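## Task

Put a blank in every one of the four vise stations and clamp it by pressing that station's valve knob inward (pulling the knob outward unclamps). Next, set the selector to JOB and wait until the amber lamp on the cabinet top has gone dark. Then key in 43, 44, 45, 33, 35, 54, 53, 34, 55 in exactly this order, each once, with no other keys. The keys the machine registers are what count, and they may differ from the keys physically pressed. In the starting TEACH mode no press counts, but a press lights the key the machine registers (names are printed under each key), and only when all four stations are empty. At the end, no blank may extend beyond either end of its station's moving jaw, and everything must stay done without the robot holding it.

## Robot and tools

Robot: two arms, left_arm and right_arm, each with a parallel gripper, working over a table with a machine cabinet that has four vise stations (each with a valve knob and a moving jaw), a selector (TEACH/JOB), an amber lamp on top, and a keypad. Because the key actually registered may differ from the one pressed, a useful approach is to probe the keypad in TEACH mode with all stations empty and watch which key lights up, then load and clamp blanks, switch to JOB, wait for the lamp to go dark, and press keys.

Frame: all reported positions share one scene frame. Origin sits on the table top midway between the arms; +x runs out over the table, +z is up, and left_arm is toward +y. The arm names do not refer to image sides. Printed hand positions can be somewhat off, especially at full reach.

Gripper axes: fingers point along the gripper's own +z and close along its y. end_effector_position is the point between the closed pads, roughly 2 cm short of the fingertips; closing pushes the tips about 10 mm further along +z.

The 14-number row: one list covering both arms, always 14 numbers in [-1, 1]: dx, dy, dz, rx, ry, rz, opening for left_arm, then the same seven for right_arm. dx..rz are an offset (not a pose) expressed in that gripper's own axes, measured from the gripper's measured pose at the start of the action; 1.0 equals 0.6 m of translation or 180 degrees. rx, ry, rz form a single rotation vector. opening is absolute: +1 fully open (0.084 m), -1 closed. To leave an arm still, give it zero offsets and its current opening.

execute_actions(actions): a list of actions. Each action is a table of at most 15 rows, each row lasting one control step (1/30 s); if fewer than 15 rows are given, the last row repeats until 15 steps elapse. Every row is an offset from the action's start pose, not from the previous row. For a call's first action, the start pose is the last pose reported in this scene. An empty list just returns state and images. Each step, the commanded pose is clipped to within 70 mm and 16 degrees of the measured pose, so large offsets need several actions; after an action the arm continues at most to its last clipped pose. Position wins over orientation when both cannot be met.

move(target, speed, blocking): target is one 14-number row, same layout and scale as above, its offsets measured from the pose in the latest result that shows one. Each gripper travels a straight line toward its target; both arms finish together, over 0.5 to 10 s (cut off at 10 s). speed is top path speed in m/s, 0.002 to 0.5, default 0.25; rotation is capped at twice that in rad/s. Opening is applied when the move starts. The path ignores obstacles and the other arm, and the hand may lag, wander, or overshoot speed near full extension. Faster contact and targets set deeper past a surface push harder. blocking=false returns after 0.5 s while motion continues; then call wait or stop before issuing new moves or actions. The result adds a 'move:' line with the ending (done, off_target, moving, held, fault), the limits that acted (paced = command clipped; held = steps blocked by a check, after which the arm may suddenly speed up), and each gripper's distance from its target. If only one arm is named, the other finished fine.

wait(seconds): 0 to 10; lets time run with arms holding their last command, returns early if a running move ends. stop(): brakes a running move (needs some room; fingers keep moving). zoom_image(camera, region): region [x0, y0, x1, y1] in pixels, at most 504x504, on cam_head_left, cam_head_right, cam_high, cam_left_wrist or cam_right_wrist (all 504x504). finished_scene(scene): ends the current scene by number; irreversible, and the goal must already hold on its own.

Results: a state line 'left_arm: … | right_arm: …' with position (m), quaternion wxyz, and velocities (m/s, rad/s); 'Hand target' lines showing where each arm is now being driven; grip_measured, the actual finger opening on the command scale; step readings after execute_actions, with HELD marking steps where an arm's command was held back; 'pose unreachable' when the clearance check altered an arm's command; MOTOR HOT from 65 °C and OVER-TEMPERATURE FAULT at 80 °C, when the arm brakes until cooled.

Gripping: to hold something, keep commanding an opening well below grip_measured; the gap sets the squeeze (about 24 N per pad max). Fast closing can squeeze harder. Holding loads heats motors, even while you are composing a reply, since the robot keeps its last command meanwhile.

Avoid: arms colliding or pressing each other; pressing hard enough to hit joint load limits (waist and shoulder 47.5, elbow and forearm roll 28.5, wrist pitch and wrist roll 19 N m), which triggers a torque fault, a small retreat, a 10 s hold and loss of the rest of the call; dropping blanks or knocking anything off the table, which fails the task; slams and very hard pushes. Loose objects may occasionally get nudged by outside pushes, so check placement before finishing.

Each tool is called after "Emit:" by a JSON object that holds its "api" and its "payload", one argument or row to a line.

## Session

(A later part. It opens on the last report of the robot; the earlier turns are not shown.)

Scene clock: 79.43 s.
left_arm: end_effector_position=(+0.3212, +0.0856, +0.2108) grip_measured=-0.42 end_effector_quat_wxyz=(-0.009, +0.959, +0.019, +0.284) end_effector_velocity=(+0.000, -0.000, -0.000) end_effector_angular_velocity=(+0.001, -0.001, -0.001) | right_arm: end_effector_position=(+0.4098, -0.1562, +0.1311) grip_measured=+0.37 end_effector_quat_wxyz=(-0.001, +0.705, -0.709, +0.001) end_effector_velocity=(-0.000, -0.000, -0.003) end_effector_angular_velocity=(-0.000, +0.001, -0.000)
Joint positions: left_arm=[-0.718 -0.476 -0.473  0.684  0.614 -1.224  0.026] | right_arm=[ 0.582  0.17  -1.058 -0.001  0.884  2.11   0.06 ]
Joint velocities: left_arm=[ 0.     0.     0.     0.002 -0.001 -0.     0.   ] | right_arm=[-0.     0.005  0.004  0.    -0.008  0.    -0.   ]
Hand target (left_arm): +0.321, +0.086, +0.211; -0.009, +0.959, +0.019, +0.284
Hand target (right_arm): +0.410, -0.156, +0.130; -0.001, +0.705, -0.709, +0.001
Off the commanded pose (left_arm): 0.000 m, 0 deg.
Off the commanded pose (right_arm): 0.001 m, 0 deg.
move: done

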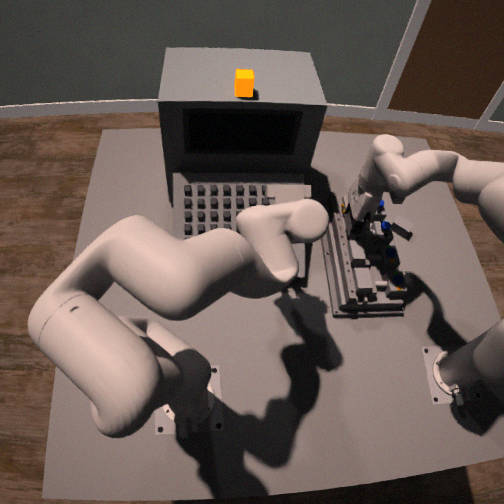

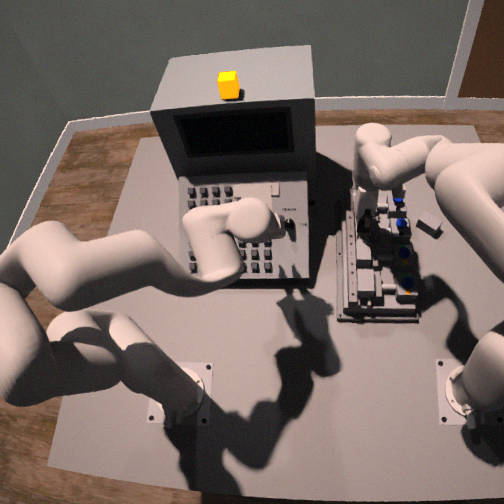

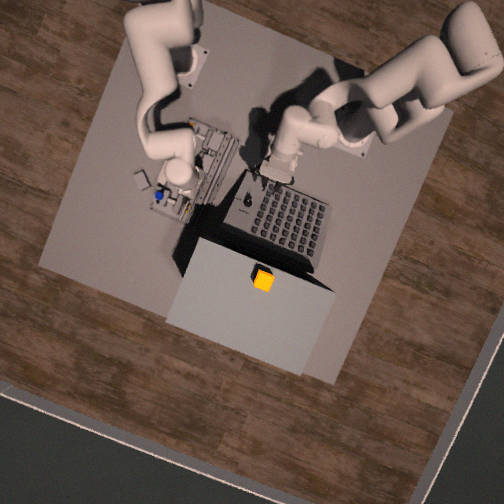

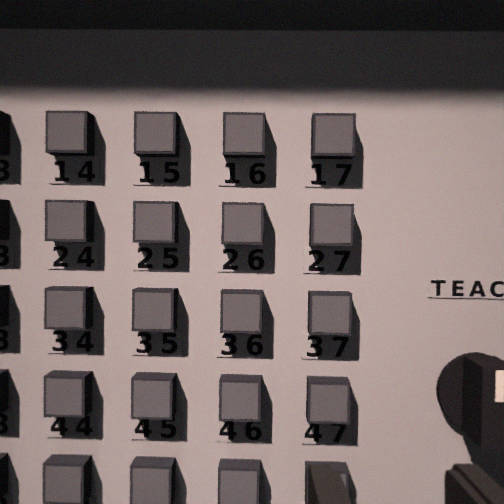

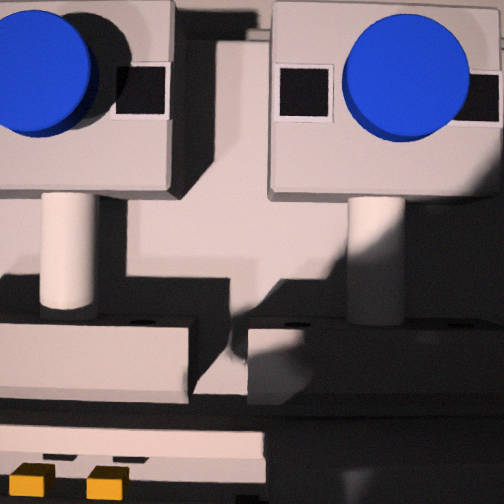

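Emit:
{"api": "execute_actions", "payload": {
  "actions": [
    [[0,0,0,0,0,0,-0.4,0,0.002,0.005,0,0,0,-0.2],[0,0,0,0,0,0,-0.4,0,0.002,0.01,0,0,0,-0.2],[0,0,0,0,0,0,-0.4,0,0.002,0.015,0,0,0,-0.2],[0,0,0,0,0,0,-0.4,0,0.002,0.02,0,0,0,-0.2],[0,0,0,0,0,0,-0.4,0,0.002,0.024,0,0,0,-0.2],[0,0,0,0,0,0,-0.4,0,0.002,0.028,0,0,0,-0.2]],
    [[0,0,0,0,0,0,-0.4,0,0,0,0,0,0,0],[0,0,0,0,0,0,-0.4,0,0,0,0,0,0,0.2],[0,0,0,0,0,0,-0.4,0,0,0,0,0,0,0.35],[0,0,0,0,0,0,-0.4,0,0,0,0,0,0,0.4],[0,0,0,0,0,0,-0.4,0,0,0,0,0,0,0.45],[0,0,0,0,0,0,-0.4,0,0,0,0,0,0,0.54]],
    [[0,0,0,0,0,0,-0.4,0,0,-0.02,0,0,0,0.54],[0,0,0,0,0,0,-0.4,0,0,-0.04,0,0,0,0.54],[0,0,0,0,0,0,-0.4,0,0,-0.058,0,0,0,0.54]]
  ]
}}

Emit:
{"api": "move", "payload": {
  "target": [0,0,0,0,0,0,-0.4,0.165,0,0.008,0,0,0,-1],
  "speed": 0.4
}}

Emit:
{"api": "execute_actions", "payload": {
  "actions": [
    [[0,0,0,0,0,0,-0.4,0,0,0.008,0,0,0,-1],[0,0,0,0,0,0,-0.4,0,0,0.014,0,0,0,-1],[0,0,0,0,0,0,-0.4,0,0,0.02,0,0,0,-1],[0,0,0,0,0,0,-0.4,0,0,0.025,0,0,0,-1],[0,0,0,0,0,0,-0.4,0,0,0.03,0,0,0,-1],[0,0,0,0,0,0,-0.4,0,0,0.034,0,0,0,-1],[0,0,0,0,0,0,-0.4,0,0,0.038,0,0,0,-1],[0,0,0,0,0,0,-0.4,0,0,0.042,0,0,0,-1],[0,0,0,0,0,0,-0.4,0,0,0.047,0,0,0,-1]],
    [[0,0,0,0,0,0,-0.4,0,0,-0.02,0,0,0,-1],[0,0,0,0,0,0,-0.4,0,0,-0.04,0,0,0,-1]]
  ]
}}

Emit:
{"api": "move", "payload": {
  "target": [0,0,0,0,0,0,-0.4,0.18,-0.097,0.015,0,0,-0.27,0.6],
  "speed": 0.5
}}

Emit:
{"api": "move", "payload": {
  "target": [0,0,0,0,0,0,-0.4,0,0,0.098,0,0,0,0.62],
  "speed": 0.3
}}

Scene clock: 83.80 s.
left_arm: end_effector_position=(+0.3212, +0.0856, +0.2108) grip_measured=-0.42 end_effector_quat_wxyz=(-0.009, +0.959, +0.019, +0.284) end_effector_velocity=(-0.000, +0.000, -0.000) end_effector_angular_velocity=(+0.001, +0.000, +0.000) | right_arm: end_effector_position=(+0.4085, -0.1563, +0.1488) grip_measured=+0.53 end_effector_quat_wxyz=(-0.001, +0.705, -0.709, +0.001) end_effector_velocity=(+0.001, +0.000, +0.006) end_effector_angular_velocity=(-0.000, -0.001, +0.001)
Joint positions: left_arm=[-0.718 -0.476 -0.473  0.684  0.614 -1.224  0.026] | right_arm=[ 0.583  0.14  -1.075 -0.001  0.932  2.111  0.066]
Joint velocities: left_arm=[-0.    -0.     0.     0.001  0.001 -0.    -0.   ] | right_arm=[ 0.    -0.006 -0.01  -0.001  0.015 -0.     0.   ]
Hand target (left_arm): +0.321, +0.086, +0.211; -0.009, +0.959, +0.019, +0.284
Hand target (right_arm): +0.409, -0.156, +0.150; -0.002, +0.705, -0.709, +0.001
Off the commanded pose (left_arm): 0.000 m, 0 deg.
Off the commanded pose (right_arm): 0.001 m, 0 deg.
Step readings (end_effector_position; steps 1 to 15: 1st action; 16 to 30: 2nd action; 31 to 45: 3rd action):
0: left_arm (+0.3212, +0.0856, +0.2108) | right_arm (+0.4096, -0.1563, +0.1305)
1: left_arm (+0.3212, +0.0856, +0.2108) | right_arm (+0.4096, -0.1563, +0.1304)
2: left_arm (+0.3212, +0.0856, +0.2108) | right_arm (+0.4096, -0.1562, +0.1302)
4: left_arm (+0.3212, +0.0856, +0.2108) | right_arm (+0.4095, -0.1560, +0.1283)
8: left_arm (+0.3212, +0.0856, +0.2108) | right_arm (+0.4083, -0.1564, +0.1190)
15: left_arm (+0.3212, +0.0856, +0.2108) | right_arm (+0.4088, -0.1561, +0.1149)
16: left_arm (+0.3212, +0.0856, +0.2108) | right_arm (+0.4088, -0.1561, +0.1149)
17: left_arm (+0.3212, +0.0856, +0.2108) | right_arm (+0.4088, -0.1561, +0.1149)
19: left_arm (+0.3212, +0.0856, +0.2108) | right_arm (+0.4088, -0.1561, +0.1149)
23: left_arm (+0.3212, +0.0856, +0.2108) | right_arm (+0.4090, -0.1560, +0.1152)
30: left_arm (+0.3212, +0.0856, +0.2108) | right_arm (+0.4089, -0.1560, +0.1151)
31: left_arm (+0.3212, +0.0856, +0.2108) | right_arm (+0.4088, -0.1561, +0.1152)
32: left_arm (+0.3212, +0.0856, +0.2108) | right_arm (+0.4083, -0.1564, +0.1160)
34: left_arm (+0.3212, +0.0856, +0.2108) | right_arm (+0.4075, -0.1569, +0.1234)
38: left_arm (+0.3212, +0.0856, +0.2108) | right_arm (+0.4108, -0.1550, +0.1466)
45: end_effector_position above

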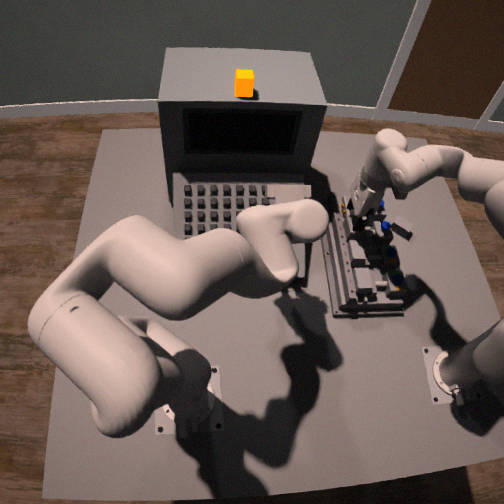

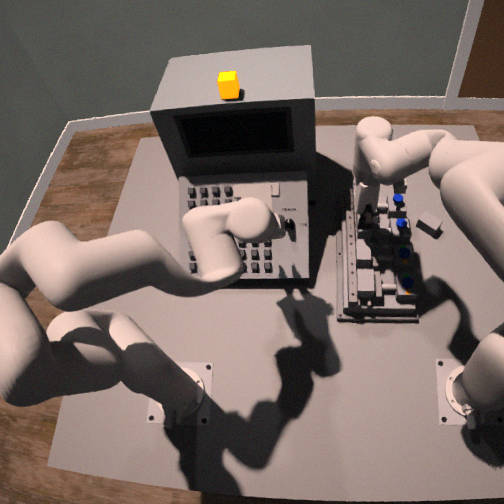

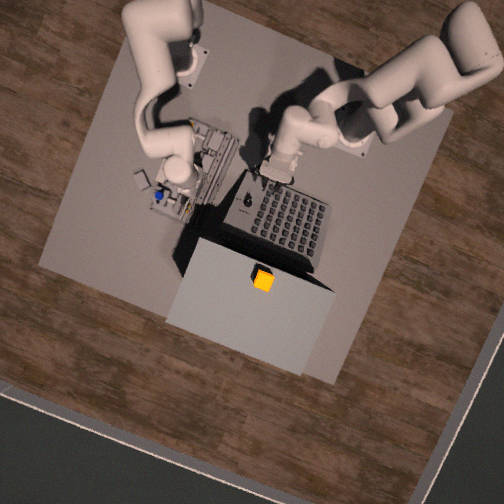

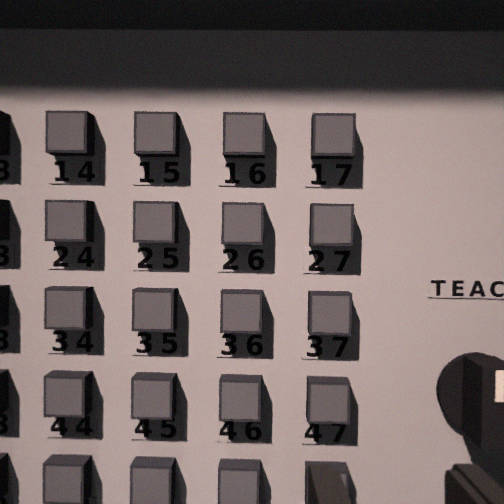

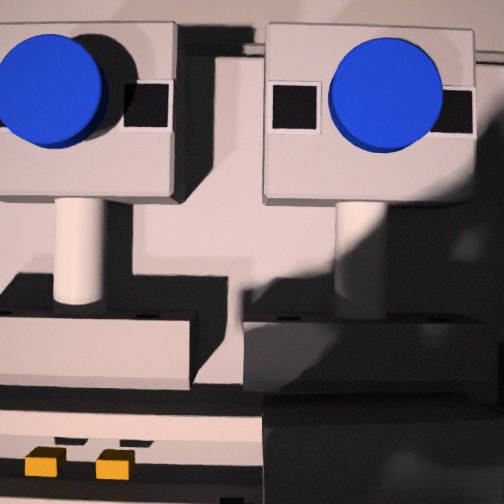

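Scene clock: 84.73 s.
left_arm: end_effector_position=(+0.3212, +0.0856, +0.2108) grip_measured=-0.42 end_effector_quat_wxyz=(-0.009, +0.959, +0.019, +0.284) end_effector_velocity=(+0.000, +0.000, +0.000) end_effector_angular_velocity=(+0.001, -0.001, -0.000) | right_arm: end_effector_position=(+0.4079, -0.2550, +0.1439) grip_measured=-1.00 end_effector_quat_wxyz=(-0.001, +0.705, -0.709, +0.001) end_effector_velocity=(-0.000, -0.003, -0.000) end_effector_angular_velocity=(+0.000, +0.001, +0.001)
Joint positions: left_arm=[-0.718 -0.476 -0.473  0.684  0.614 -1.224  0.026] | right_arm=[ 0.393  0.012 -0.901 -0.001  0.886  1.92   0.   ]
Joint velocities: left_arm=[-0.    -0.    -0.     0.001  0.    -0.001  0.   ] | right_arm=[-0.006 -0.002  0.004  0.    -0.001 -0.007  0.   ]
Hand target (left_arm): +0.321, +0.086, +0.211; -0.009, +0.959, +0.019, +0.284
Hand target (right_arm): +0.408, -0.255, +0.144; -0.001, +0.705, -0.709, +0.001
Off the commanded pose (left_arm): 0.000 m, 0 deg.
Off the commanded pose (right_arm): 0.000 m, 0 deg.
move: done

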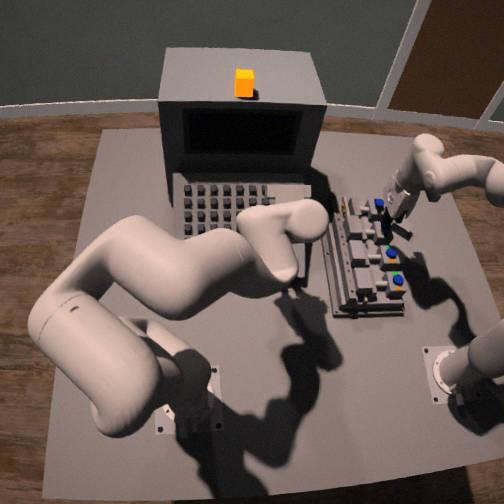

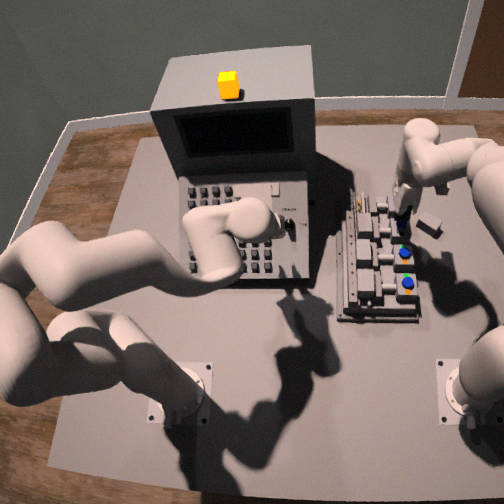

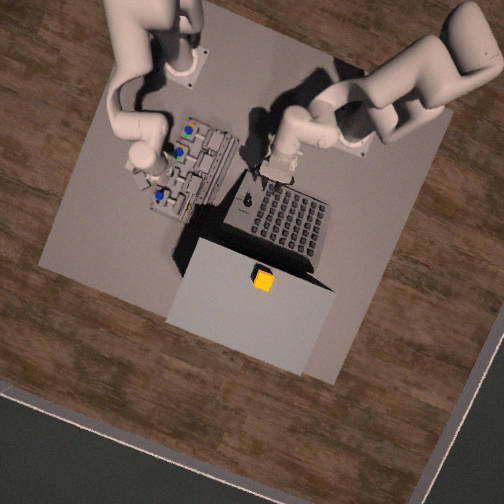

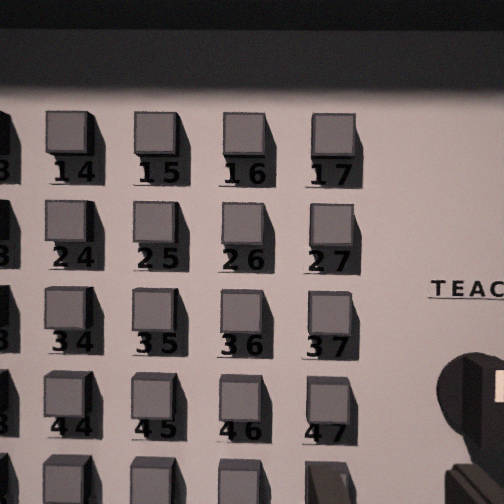

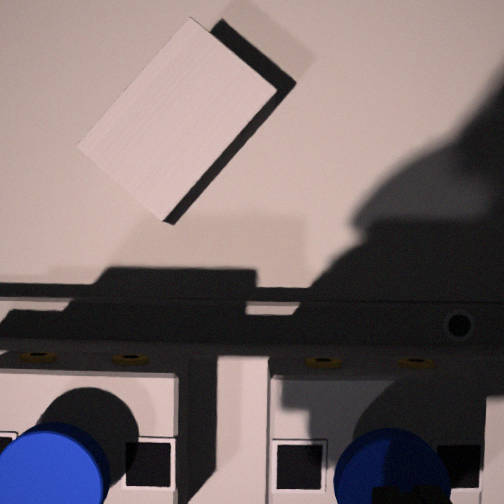

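Scene clock: 85.73 s.
left_arm: end_effector_position=(+0.3212, +0.0856, +0.2108) grip_measured=-0.42 end_effector_quat_wxyz=(-0.009, +0.959, +0.019, +0.284) end_effector_velocity=(+0.000, -0.000, -0.000) end_effector_angular_velocity=(-0.000, +0.001, +0.000) | right_arm: end_effector_position=(+0.4084, -0.2548, +0.1422) grip_measured=-1.00 end_effector_quat_wxyz=(-0.002, +0.705, -0.709, +0.002) end_effector_velocity=(+0.001, +0.000, +0.005) end_effector_angular_velocity=(+0.000, -0.004, +0.001)
Joint positions: left_arm=[-0.718 -0.476 -0.473  0.684  0.614 -1.224  0.026] | right_arm=[ 0.393  0.015 -0.899 -0.001  0.879  1.921  0.   ]
Joint velocities: left_arm=[-0.     0.001 -0.    -0.001 -0.001  0.     0.   ] | right_arm=[ 0.    -0.006 -0.007 -0.001  0.009  0.     0.   ]
Hand target (left_arm): +0.321, +0.086, +0.211; -0.009, +0.959, +0.019, +0.284
Hand target (right_arm): +0.409, -0.255, +0.143; -0.003, +0.705, -0.709, +0.002
Off the commanded pose (left_arm): 0.000 m, 0 deg.
Off the commanded pose (right_arm): 0.001 m, 0 deg.
Step readings (end_effector_position; steps 1 to 15: 1st action; 16 to 30: 2nd action):
0: left_arm (+0.3212, +0.0856, +0.2108) | right_arm (+0.4079, -0.2550, +0.1439)
1: left_arm (+0.3212, +0.0856, +0.2108) | right_arm (+0.4080, -0.2551, +0.1439)
2: left_arm (+0.3212, +0.0856, +0.2108) | right_arm (+0.4082, -0.2550, +0.1435)
4: left_arm (+0.3212, +0.0856, +0.2108) | right_arm (+0.4085, -0.2548, +0.1404)
8: left_arm (+0.3212, +0.0856, +0.2108) | right_arm (+0.4073, -0.2552, +0.1288)
15: left_arm (+0.3212, +0.0856, +0.2108) | right_arm (+0.4089, -0.2546, +0.1191)
16: left_arm (+0.3212, +0.0856, +0.2108) | right_arm (+0.4090, -0.2546, +0.1192)
17: left_arm (+0.3212, +0.0856, +0.2108) | right_arm (+0.4087, -0.2547, +0.1198)
19: left_arm (+0.3212, +0.0856, +0.2108) | right_arm (+0.4063, -0.2556, +0.1243)
23: left_arm (+0.3212, +0.0856, +0.2108) | right_arm (+0.4095, -0.2544, +0.1401)
30: end_effector_position above

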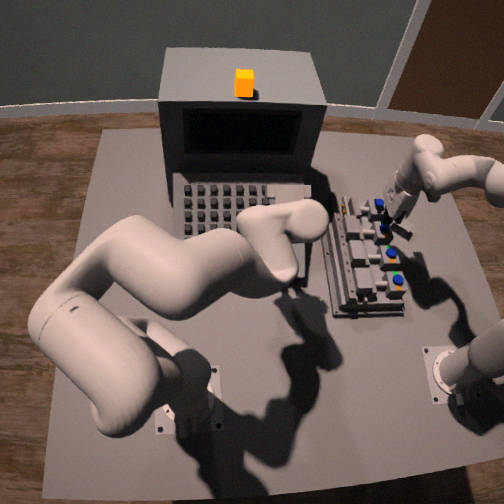

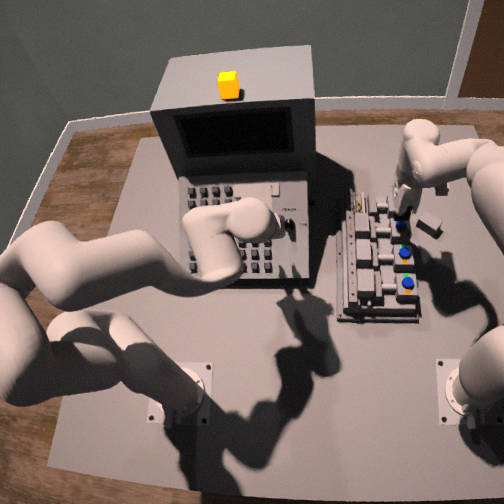

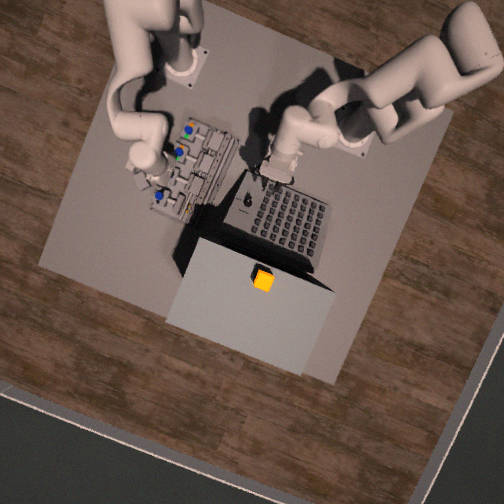

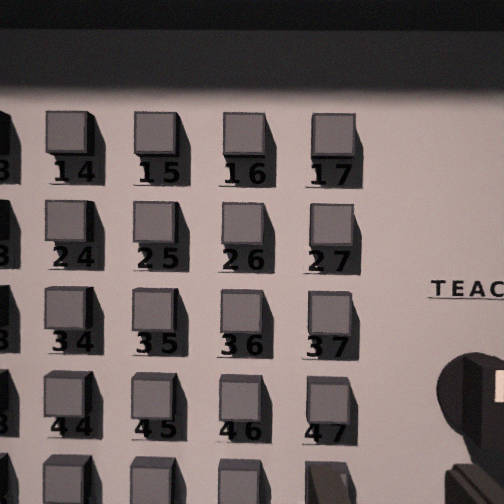

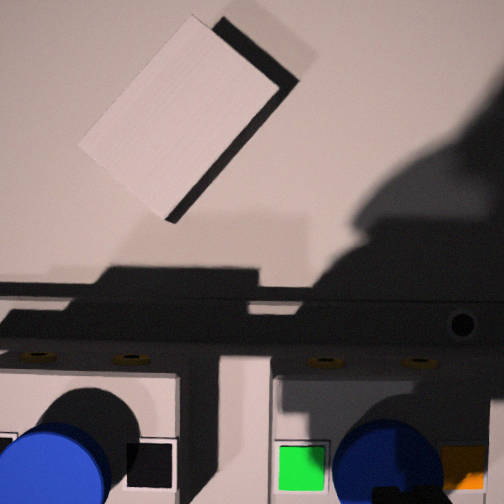

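Scene clock: 87.23 s.
left_arm: end_effector_position=(+0.3212, +0.0856, +0.2108) grip_measured=-0.42 end_effector_quat_wxyz=(-0.009, +0.959, +0.019, +0.284) end_effector_velocity=(+0.000, -0.000, +0.000) end_effector_angular_velocity=(-0.001, -0.001, -0.000) | right_arm: end_effector_position=(+0.4660, -0.3631, +0.1333) grip_measured=+0.59 end_effector_quat_wxyz=(-0.001, +0.934, -0.356, +0.003) end_effector_velocity=(+0.001, -0.001, +0.000) end_effector_angular_velocity=(+0.006, +0.003, +0.009)
Joint positions: left_arm=[-0.718 -0.476 -0.473  0.684  0.614 -1.224  0.026] | right_arm=[ 0.139  0.134 -1.017 -0.001  0.878  0.819  0.069]
Joint velocities: left_arm=[-0.    -0.    -0.001 -0.    -0.    -0.    -0.   ] | right_arm=[-0.005  0.004 -0.007  0.008  0.005 -0.018 -0.   ]
Hand target (left_arm): +0.321, +0.086, +0.211; -0.009, +0.959, +0.019, +0.284
Hand target (right_arm): +0.466, -0.363, +0.133; -0.001, +0.935, -0.356, +0.002
Off the commanded pose (left_arm): 0.000 m, 0 deg.
Off the commanded pose (right_arm): 0.000 m, 0 deg.
move: done

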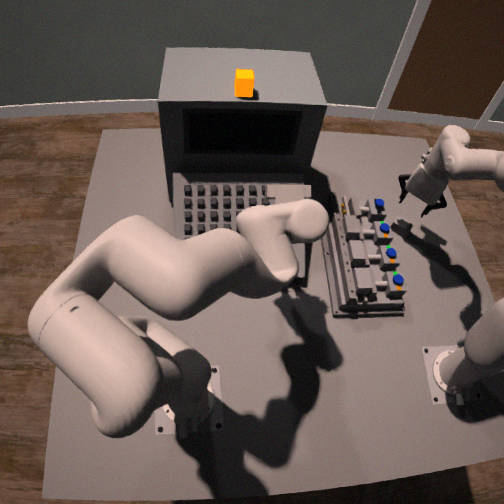

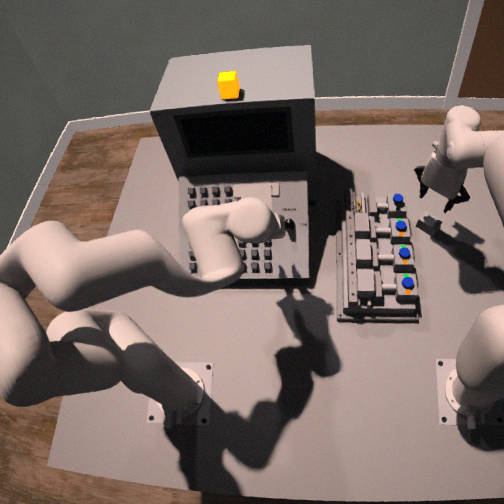

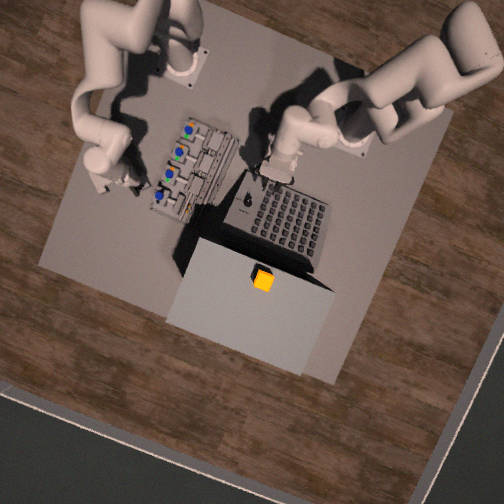

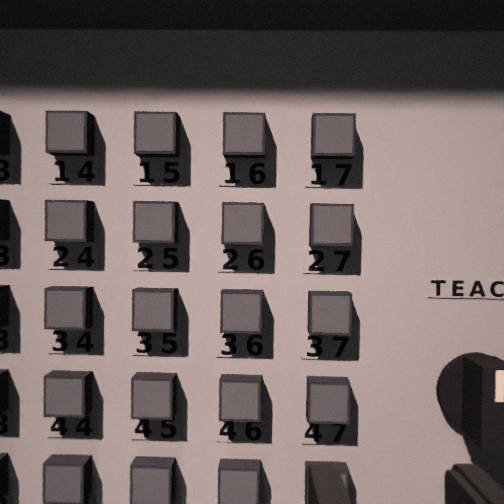

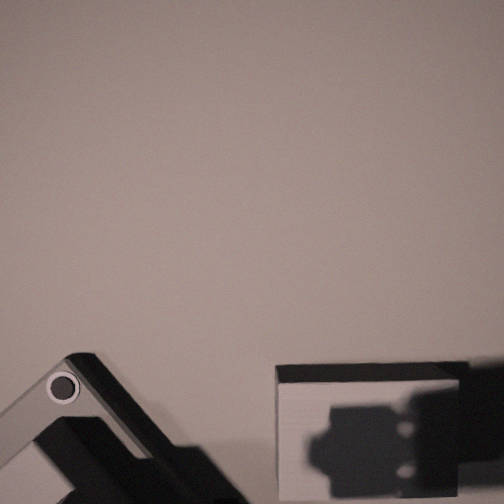

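Scene clock: 88.10 s.
left_arm: end_effector_position=(+0.3212, +0.0856, +0.2108) grip_measured=-0.42 end_effector_quat_wxyz=(-0.009, +0.959, +0.019, +0.284) end_effector_velocity=(+0.000, -0.000, -0.000) end_effector_angular_velocity=(-0.000, +0.000, +0.000) | right_arm: end_effector_position=(+0.4664, -0.3629, +0.0751) grip_measured=+0.61 end_effector_quat_wxyz=(-0.001, +0.934, -0.356, +0.003) end_effector_velocity=(-0.002, -0.000, -0.005) end_effector_angular_velocity=(+0.001, +0.007, -0.001)
Joint positions: left_arm=[-0.718 -0.476 -0.473  0.684  0.614 -1.224  0.026] | right_arm=[ 0.139  0.24  -0.967 -0.001  0.72   0.819  0.07 ]
Joint velocities: left_arm=[ 0.     0.    -0.     0.    -0.001 -0.     0.   ] | right_arm=[-0.     0.01   0.003  0.002 -0.006 -0.001 -0.   ]
Hand target (left_arm): +0.321, +0.086, +0.211; -0.009, +0.959, +0.019, +0.284
Hand target (right_arm): +0.466, -0.363, +0.074; -0.001, +0.934, -0.356, +0.003
Off the commanded pose (left_arm): 0.000 m, 0 deg.
Off the commanded pose (right_arm): 0.001 m, 0 deg.
move: done

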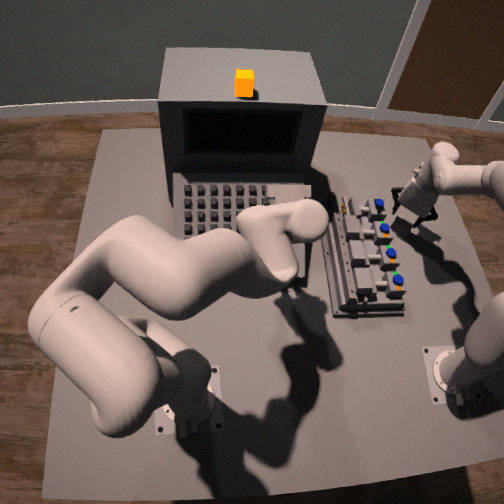

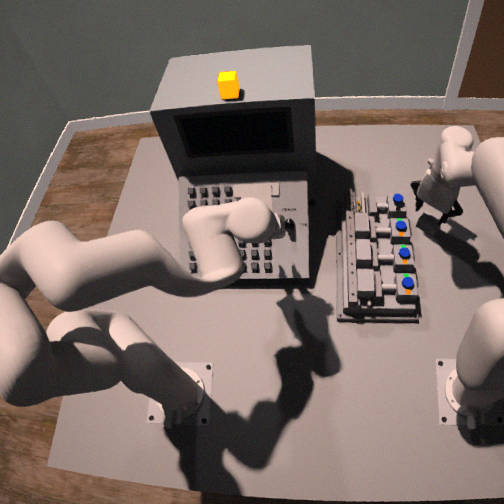

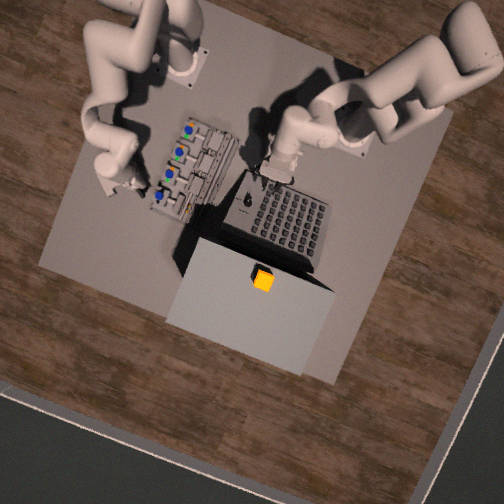

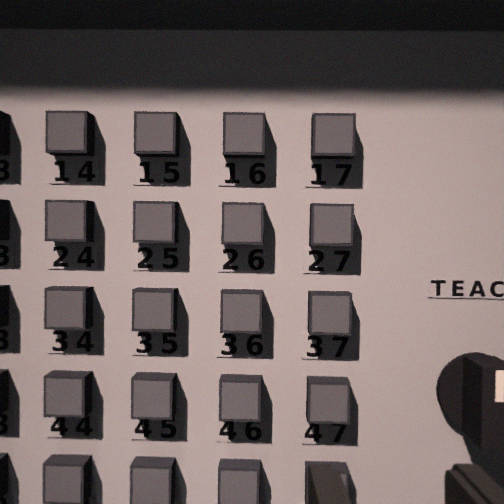

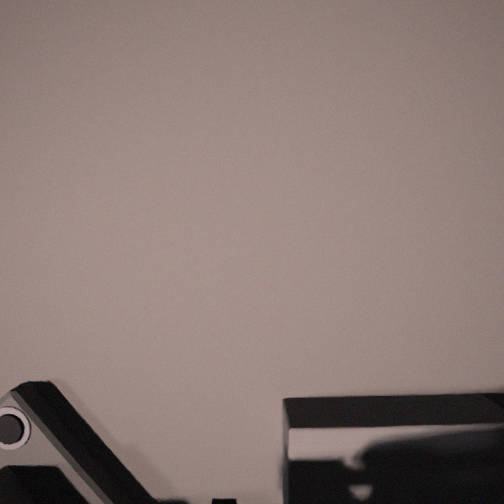

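Emit:
{"api": "execute_actions", "payload": {
  "actions": [
    [[0,0,0,0,0,0,-0.4,0,0.009,0,0,0,0,0.62],[0,0,0,0,0,0,-0.4,0,0.009,0,0,0,0,0.62],[0,0,0,0,0,0,-0.4,0,0.009,0.005,0,0,0,0.62],[0,0,0,0,0,0,-0.4,0,0.009,0.01,0,0,0,0.62],[0,0,0,0,0,0,-0.4,0,0.009,0.02,0,0,0,0.62],[0,0,0,0,0,0,-0.4,0,0.009,0.03,0,0,0,0.62],[0,0,0,0,0,0,-0.4,0,0.009,0.04,0,0,0,0.62],[0,0,0,0,0,0,-0.4,0,0.009,0.048,0,0,0,0.62],[0,0,0,0,0,0,-0.4,0,0.009,0.054,0,0,0,0.62]],
    [[0,0,0,0,0,0,-0.4,0,0,0,0,0,0,0.45],[0,0,0,0,0,0,-0.4,0,0,0,0,0,0,0.38],[0,0,0,0,0,0,-0.4,0,0,0,0,0,0,0.3],[0,0,0,0,0,0,-0.4,0,0,0,0,0,0,0.2],[0,0,0,0,0,0,-0.4,0,0,0,0,0,0,0.1],[0,0,0,0,0,0,-0.4,0,0,0,0,0,0,0],[0,0,0,0,0,0,-0.4,0,0,0,0,0,0,-0.2]],
    [[0,0,0,0,0,0,-0.4,0,0,-0.02,0,0,0,-0.2],[0,0,0,0,0,0,-0.4,0,0,-0.04,0,0,0,-0.2],[0,0,0,0,0,0,-0.4,0,0,-0.06,0,0,0,-0.2]]
  ]
}}

Emit:
{"api": "move", "payload": {
  "target": [0,0,0,0,0,0,-0.4,0,0,-0.145,0,0,0.27,-0.2],
  "speed": 0.5
}}

Emit:
{"api": "move", "payload": {
  "target": [0,0,0,0,0,0,-0.4,-0.351,-0.05,0,0,0,0,-0.2],
  "speed": 0.4
}}

Emit:
{"api": "move", "payload": {
  "target": [0,0,0,0,0,0,-0.4,0,0,0.058,0,0,0,-0.2],
  "speed": 0.2
}}

Scene clock: 92.17 s.
left_arm: end_effector_position=(+0.3212, +0.0856, +0.2108) grip_measured=-0.42 end_effector_quat_wxyz=(-0.009, +0.959, +0.019, +0.284) end_effector_velocity=(+0.000, +0.000, +0.000) end_effector_angular_velocity=(+0.001, -0.001, -0.000) | right_arm: end_effector_position=(+0.4610, -0.3671, +0.0789) grip_measured=+0.37 end_effector_quat_wxyz=(+0.000, +0.934, -0.356, +0.001) end_effector_velocity=(+0.000, +0.000, +0.005) end_effector_angular_velocity=(-0.000, +0.001, +0.001)
Joint positions: left_arm=[-0.718 -0.476 -0.473  0.684  0.614 -1.224  0.026] | right_arm=[ 0.131  0.219 -0.951 -0.001  0.731  0.811  0.06 ]
Joint velocities: left_arm=[ 0.     0.    -0.     0.002  0.001 -0.    -0.   ] | right_arm=[ 0.    -0.008 -0.006 -0.     0.015 -0.    -0.   ]
Hand target (left_arm): +0.321, +0.086, +0.211; -0.009, +0.959, +0.019, +0.284
Hand target (right_arm): +0.462, -0.367, +0.080; -0.000, +0.934, -0.356, +0.002
Off the commanded pose (left_arm): 0.000 m, 0 deg.
Off the commanded pose (right_arm): 0.001 m, 0 deg.
Step readings (end_effector_position; steps 1 to 15: 1st action; 16 to 30: 2nd action; 31 to 45: 3rd action):
0: left_arm (+0.3212, +0.0856, +0.2108) | right_arm (+0.4661, -0.3630, +0.0745)
1: left_arm (+0.3212, +0.0856, +0.2108) | right_arm (+0.4661, -0.3630, +0.0745)
2: left_arm (+0.3212, +0.0856, +0.2108) | right_arm (+0.4657, -0.3635, +0.0745)
4: left_arm (+0.3212, +0.0856, +0.2108) | right_arm (+0.4645, -0.3651, +0.0745)
8: left_arm (+0.3212, +0.0856, +0.2108) | right_arm (+0.4638, -0.3665, +0.0660)
15: left_arm (+0.3212, +0.0856, +0.2108) | right_arm (+0.4614, -0.3670, +0.0438)
16: left_arm (+0.3212, +0.0856, +0.2108) | right_arm (+0.4620, -0.3670, +0.0436)
17: left_arm (+0.3212, +0.0856, +0.2108) | right_arm (+0.4623, -0.3669, +0.0437)
19: left_arm (+0.3212, +0.0856, +0.2108) | right_arm (+0.4623, -0.3669, +0.0441)
23: left_arm (+0.3212, +0.0856, +0.2108) | right_arm (+0.4619, -0.3670, +0.0442)
30: left_arm (+0.3212, +0.0856, +0.2108) | right_arm (+0.4617, -0.3670, +0.0442)
31: left_arm (+0.3212, +0.0856, +0.2108) | right_arm (+0.4617, -0.3670, +0.0442)
32: left_arm (+0.3212, +0.0856, +0.2108) | right_arm (+0.4609, -0.3671, +0.0450)
34: left_arm (+0.3212, +0.0856, +0.2108) | right_arm (+0.4588, -0.3673, +0.0515)
38: left_arm (+0.3212, +0.0856, +0.2108) | right_arm (+0.4640, -0.3668, +0.0755)
45: end_effector_position above

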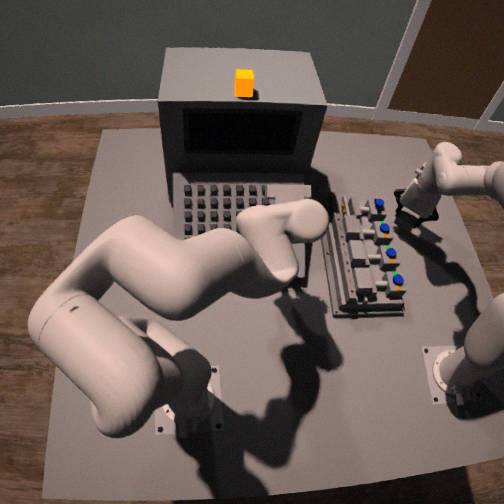

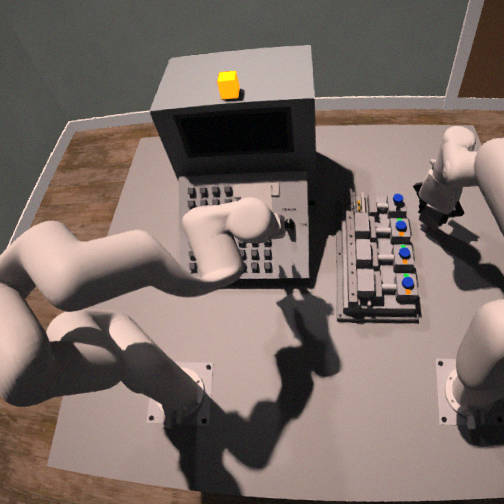

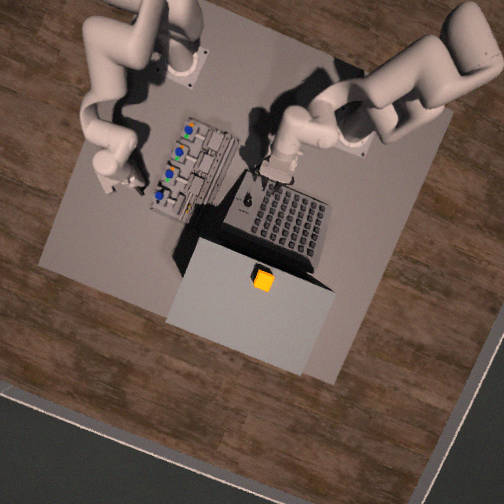

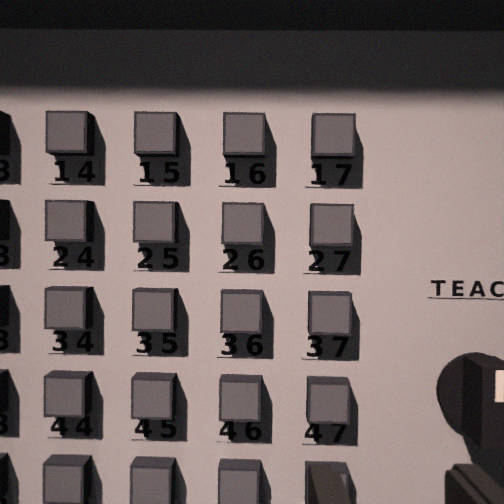

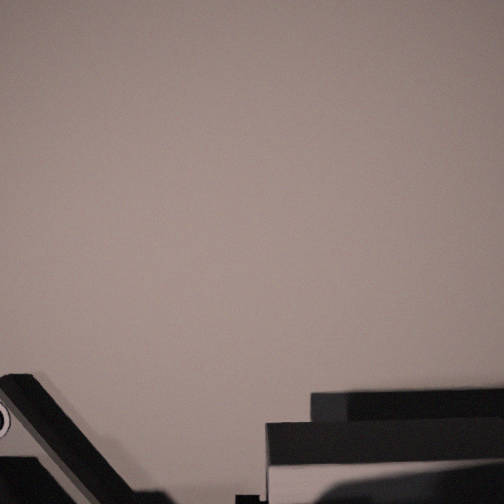

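Scene clock: 93.63 s.
left_arm: end_effector_position=(+0.3212, +0.0856, +0.2108) grip_measured=-0.42 end_effector_quat_wxyz=(-0.009, +0.959, +0.019, +0.284) end_effector_velocity=(+0.000, -0.000, +0.001) end_effector_angular_velocity=(-0.001, -0.001, +0.000) | right_arm: end_effector_position=(+0.4610, -0.3672, +0.1655) grip_measured=+0.37 end_effector_quat_wxyz=(-0.000, +0.705, -0.709, +0.001) end_effector_velocity=(+0.001, +0.000, +0.003) end_effector_angular_velocity=(-0.003, -0.003, -0.011)
Joint positions: left_arm=[-0.718 -0.476 -0.473  0.684  0.614 -1.224  0.026] | right_arm=[ 0.131  0.074 -1.043 -0.001  0.968  1.658  0.06 ]
Joint velocities: left_arm=[-0.    -0.001 -0.    -0.     0.001 -0.     0.   ] | right_arm=[ 0.001 -0.002 -0.006 -0.004  0.006  0.014  0.   ]
Hand target (left_arm): +0.321, +0.086, +0.211; -0.009, +0.959, +0.019, +0.284
Hand target (right_arm): +0.461, -0.367, +0.166; -0.000, +0.705, -0.709, +0.001
Off the commanded pose (left_arm): 0.000 m, 0 deg.
Off the commanded pose (right_arm): 0.000 m, 0 deg.
move: done

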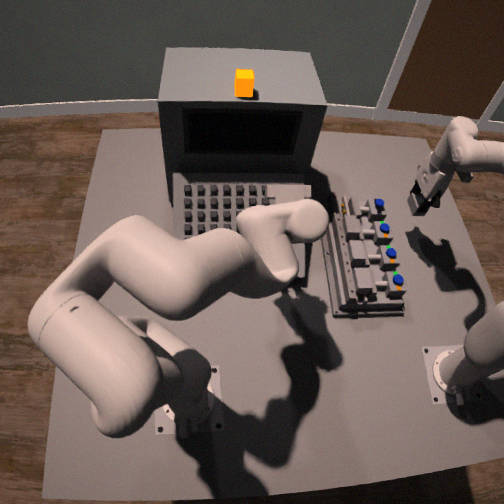

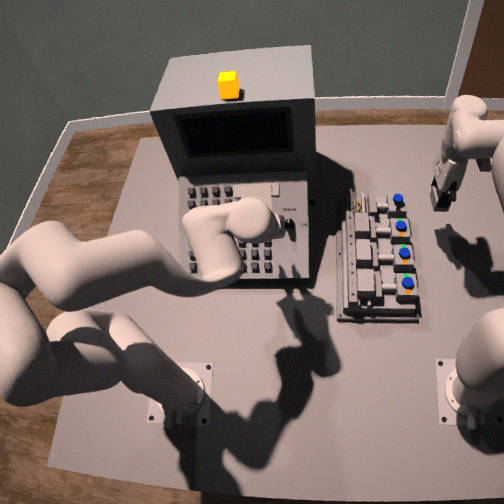

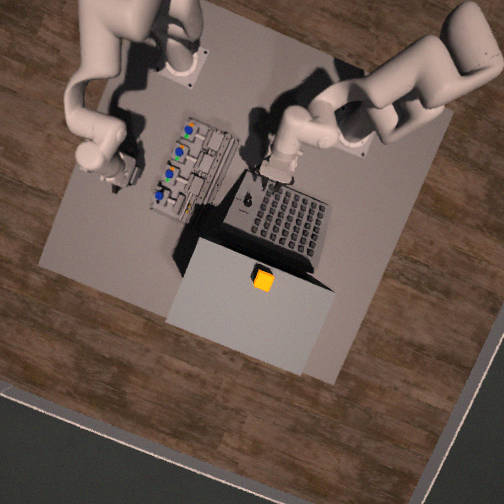

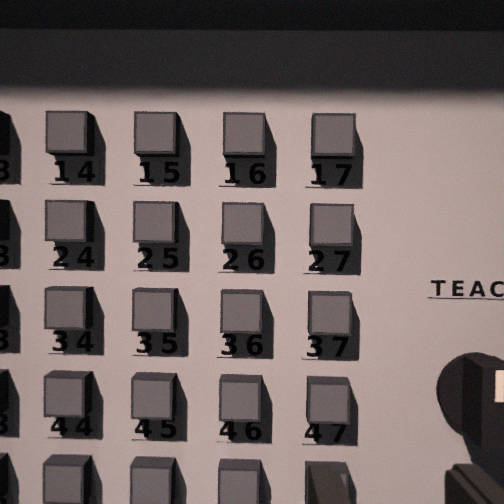

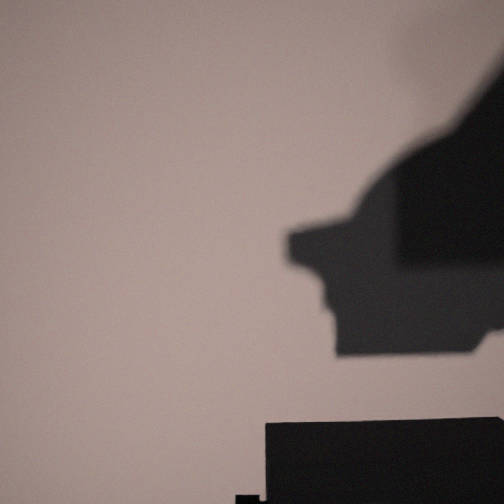

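Scene clock: 94.87 s.
left_arm: end_effector_position=(+0.3212, +0.0856, +0.2108) grip_measured=-0.42 end_effector_quat_wxyz=(-0.009, +0.959, +0.019, +0.284) end_effector_velocity=(+0.000, +0.000, +0.000) end_effector_angular_velocity=(+0.000, -0.001, -0.001) | right_arm: end_effector_position=(+0.4920, -0.1569, +0.1657) grip_measured=+0.37 end_effector_quat_wxyz=(-0.001, +0.705, -0.709, +0.000) end_effector_velocity=(-0.000, +0.002, -0.001) end_effector_angular_velocity=(-0.003, +0.004, +0.002)
Joint positions: left_arm=[-0.718 -0.476 -0.473  0.684  0.614 -1.224  0.026] | right_arm=[ 0.507  0.361 -1.428 -0.     1.066  2.034  0.06 ]
Joint velocities: left_arm=[ 0.    -0.     0.     0.001 -0.     0.     0.   ] | right_arm=[ 0.004  0.007 -0.008 -0.001  0.006  0.002 -0.   ]
Hand target (left_arm): +0.321, +0.086, +0.211; -0.009, +0.959, +0.019, +0.284
Hand target (right_arm): +0.492, -0.157, +0.166; -0.001, +0.705, -0.709, +0.000
Off the commanded pose (left_arm): 0.000 m, 0 deg.
Off the commanded pose (right_arm): 0.000 m, 0 deg.
move: done; limits=paced

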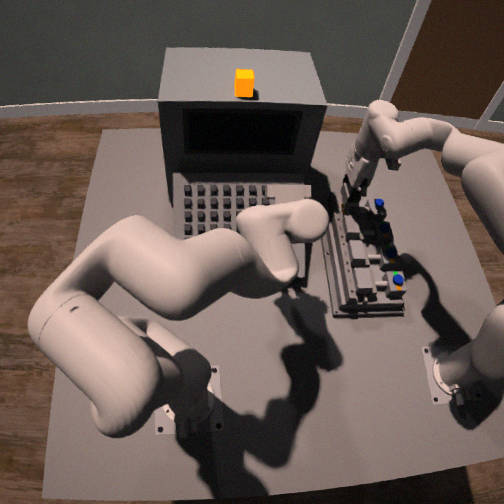

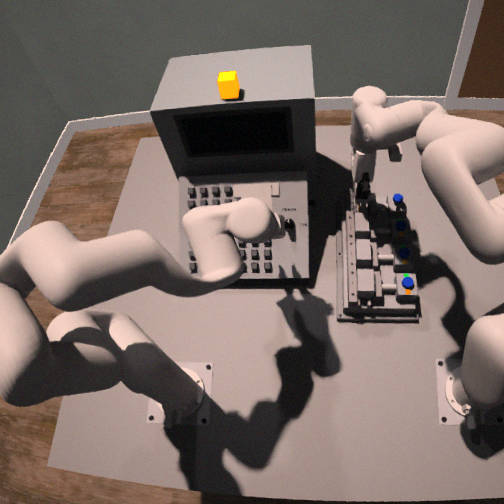

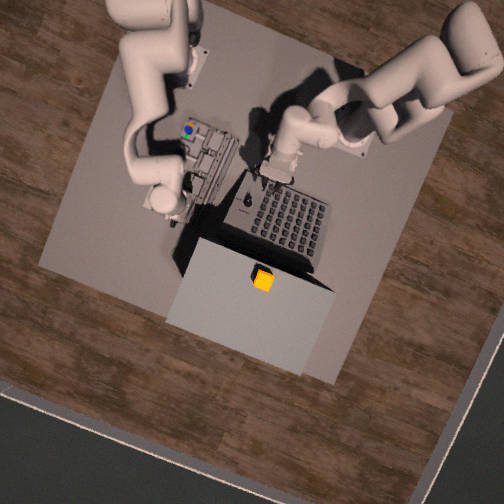

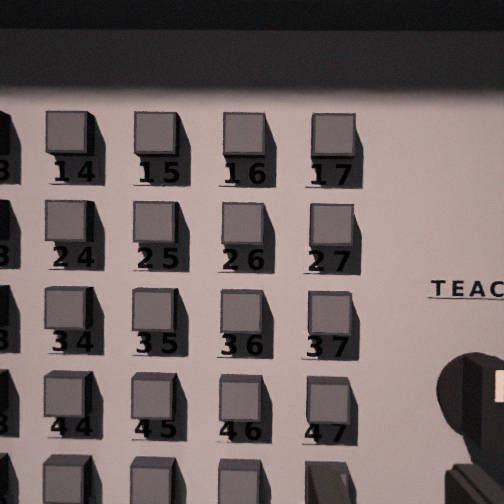

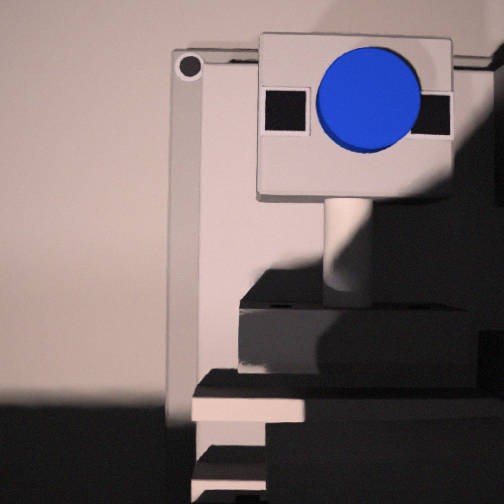

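Scene clock: 95.67 s.
left_arm: end_effector_position=(+0.3212, +0.0856, +0.2108) grip_measured=-0.42 end_effector_quat_wxyz=(-0.009, +0.959, +0.019, +0.284) end_effector_velocity=(+0.000, -0.001, +0.001) end_effector_angular_velocity=(-0.001, -0.002, -0.001) | right_arm: end_effector_position=(+0.4922, -0.1567, +0.1316) grip_measured=+0.37 end_effector_quat_wxyz=(-0.001, +0.705, -0.709, +0.001) end_effector_velocity=(+0.000, +0.001, -0.002) end_effector_angular_velocity=(+0.001, -0.001, +0.001)
Joint positions: left_arm=[-0.718 -0.476 -0.473  0.684  0.614 -1.224  0.026] | right_arm=[ 0.507  0.399 -1.382 -0.     0.98   2.034  0.06 ]
Joint velocities: left_arm=[-0.    -0.    -0.001  0.    -0.001 -0.     0.   ] | right_arm=[ 0.     0.004  0.001  0.001 -0.007 -0.001  0.   ]
Hand target (left_arm): +0.321, +0.086, +0.211; -0.009, +0.959, +0.019, +0.284
Hand target (right_arm): +0.492, -0.157, +0.131; -0.001, +0.705, -0.709, +0.000
Off the commanded pose (left_arm): 0.000 m, 0 deg.
Off the commanded pose (right_arm): 0.001 m, 0 deg.
move: done

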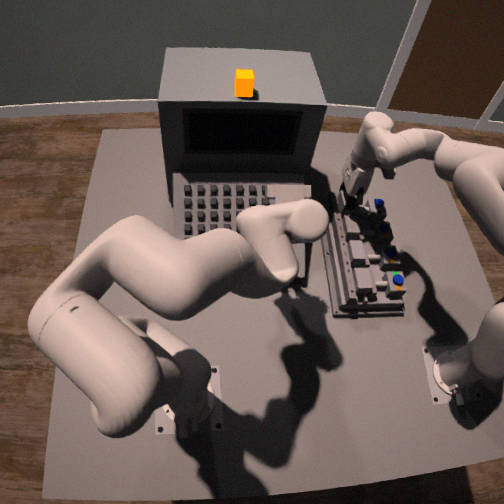

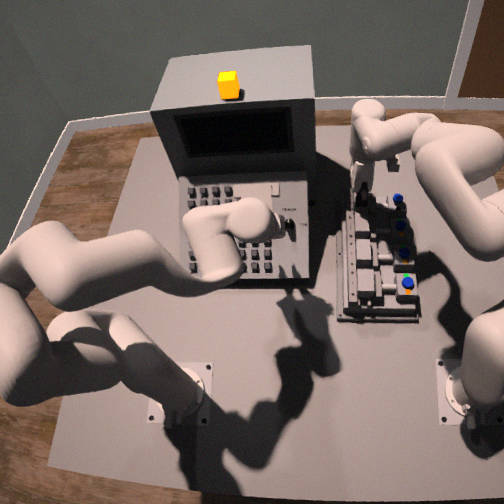

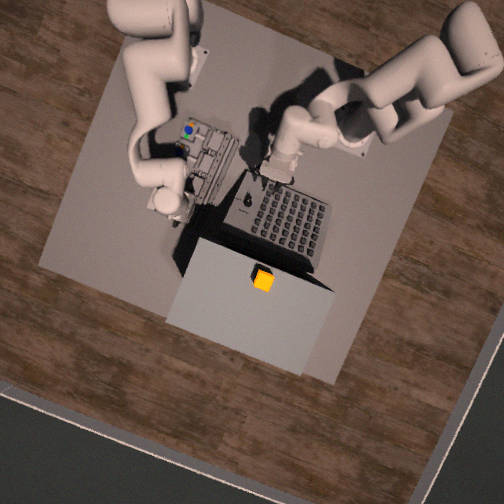

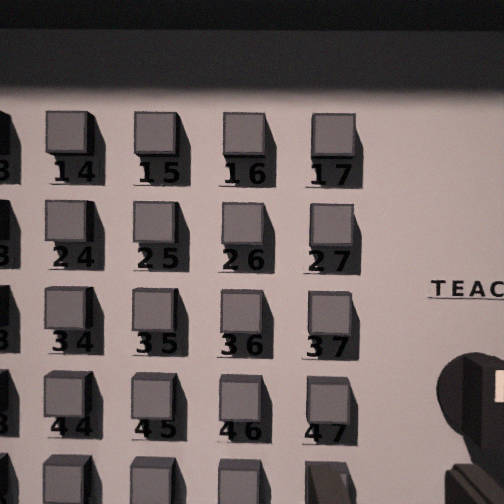

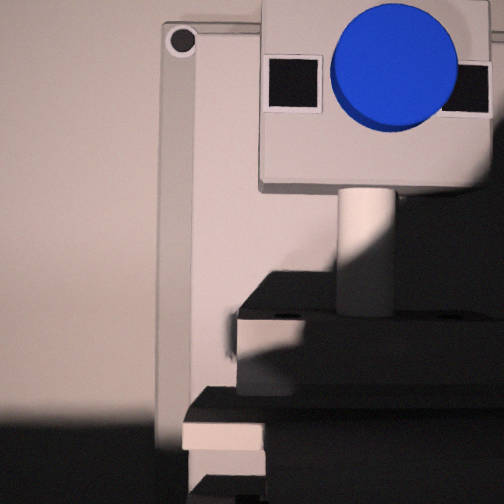

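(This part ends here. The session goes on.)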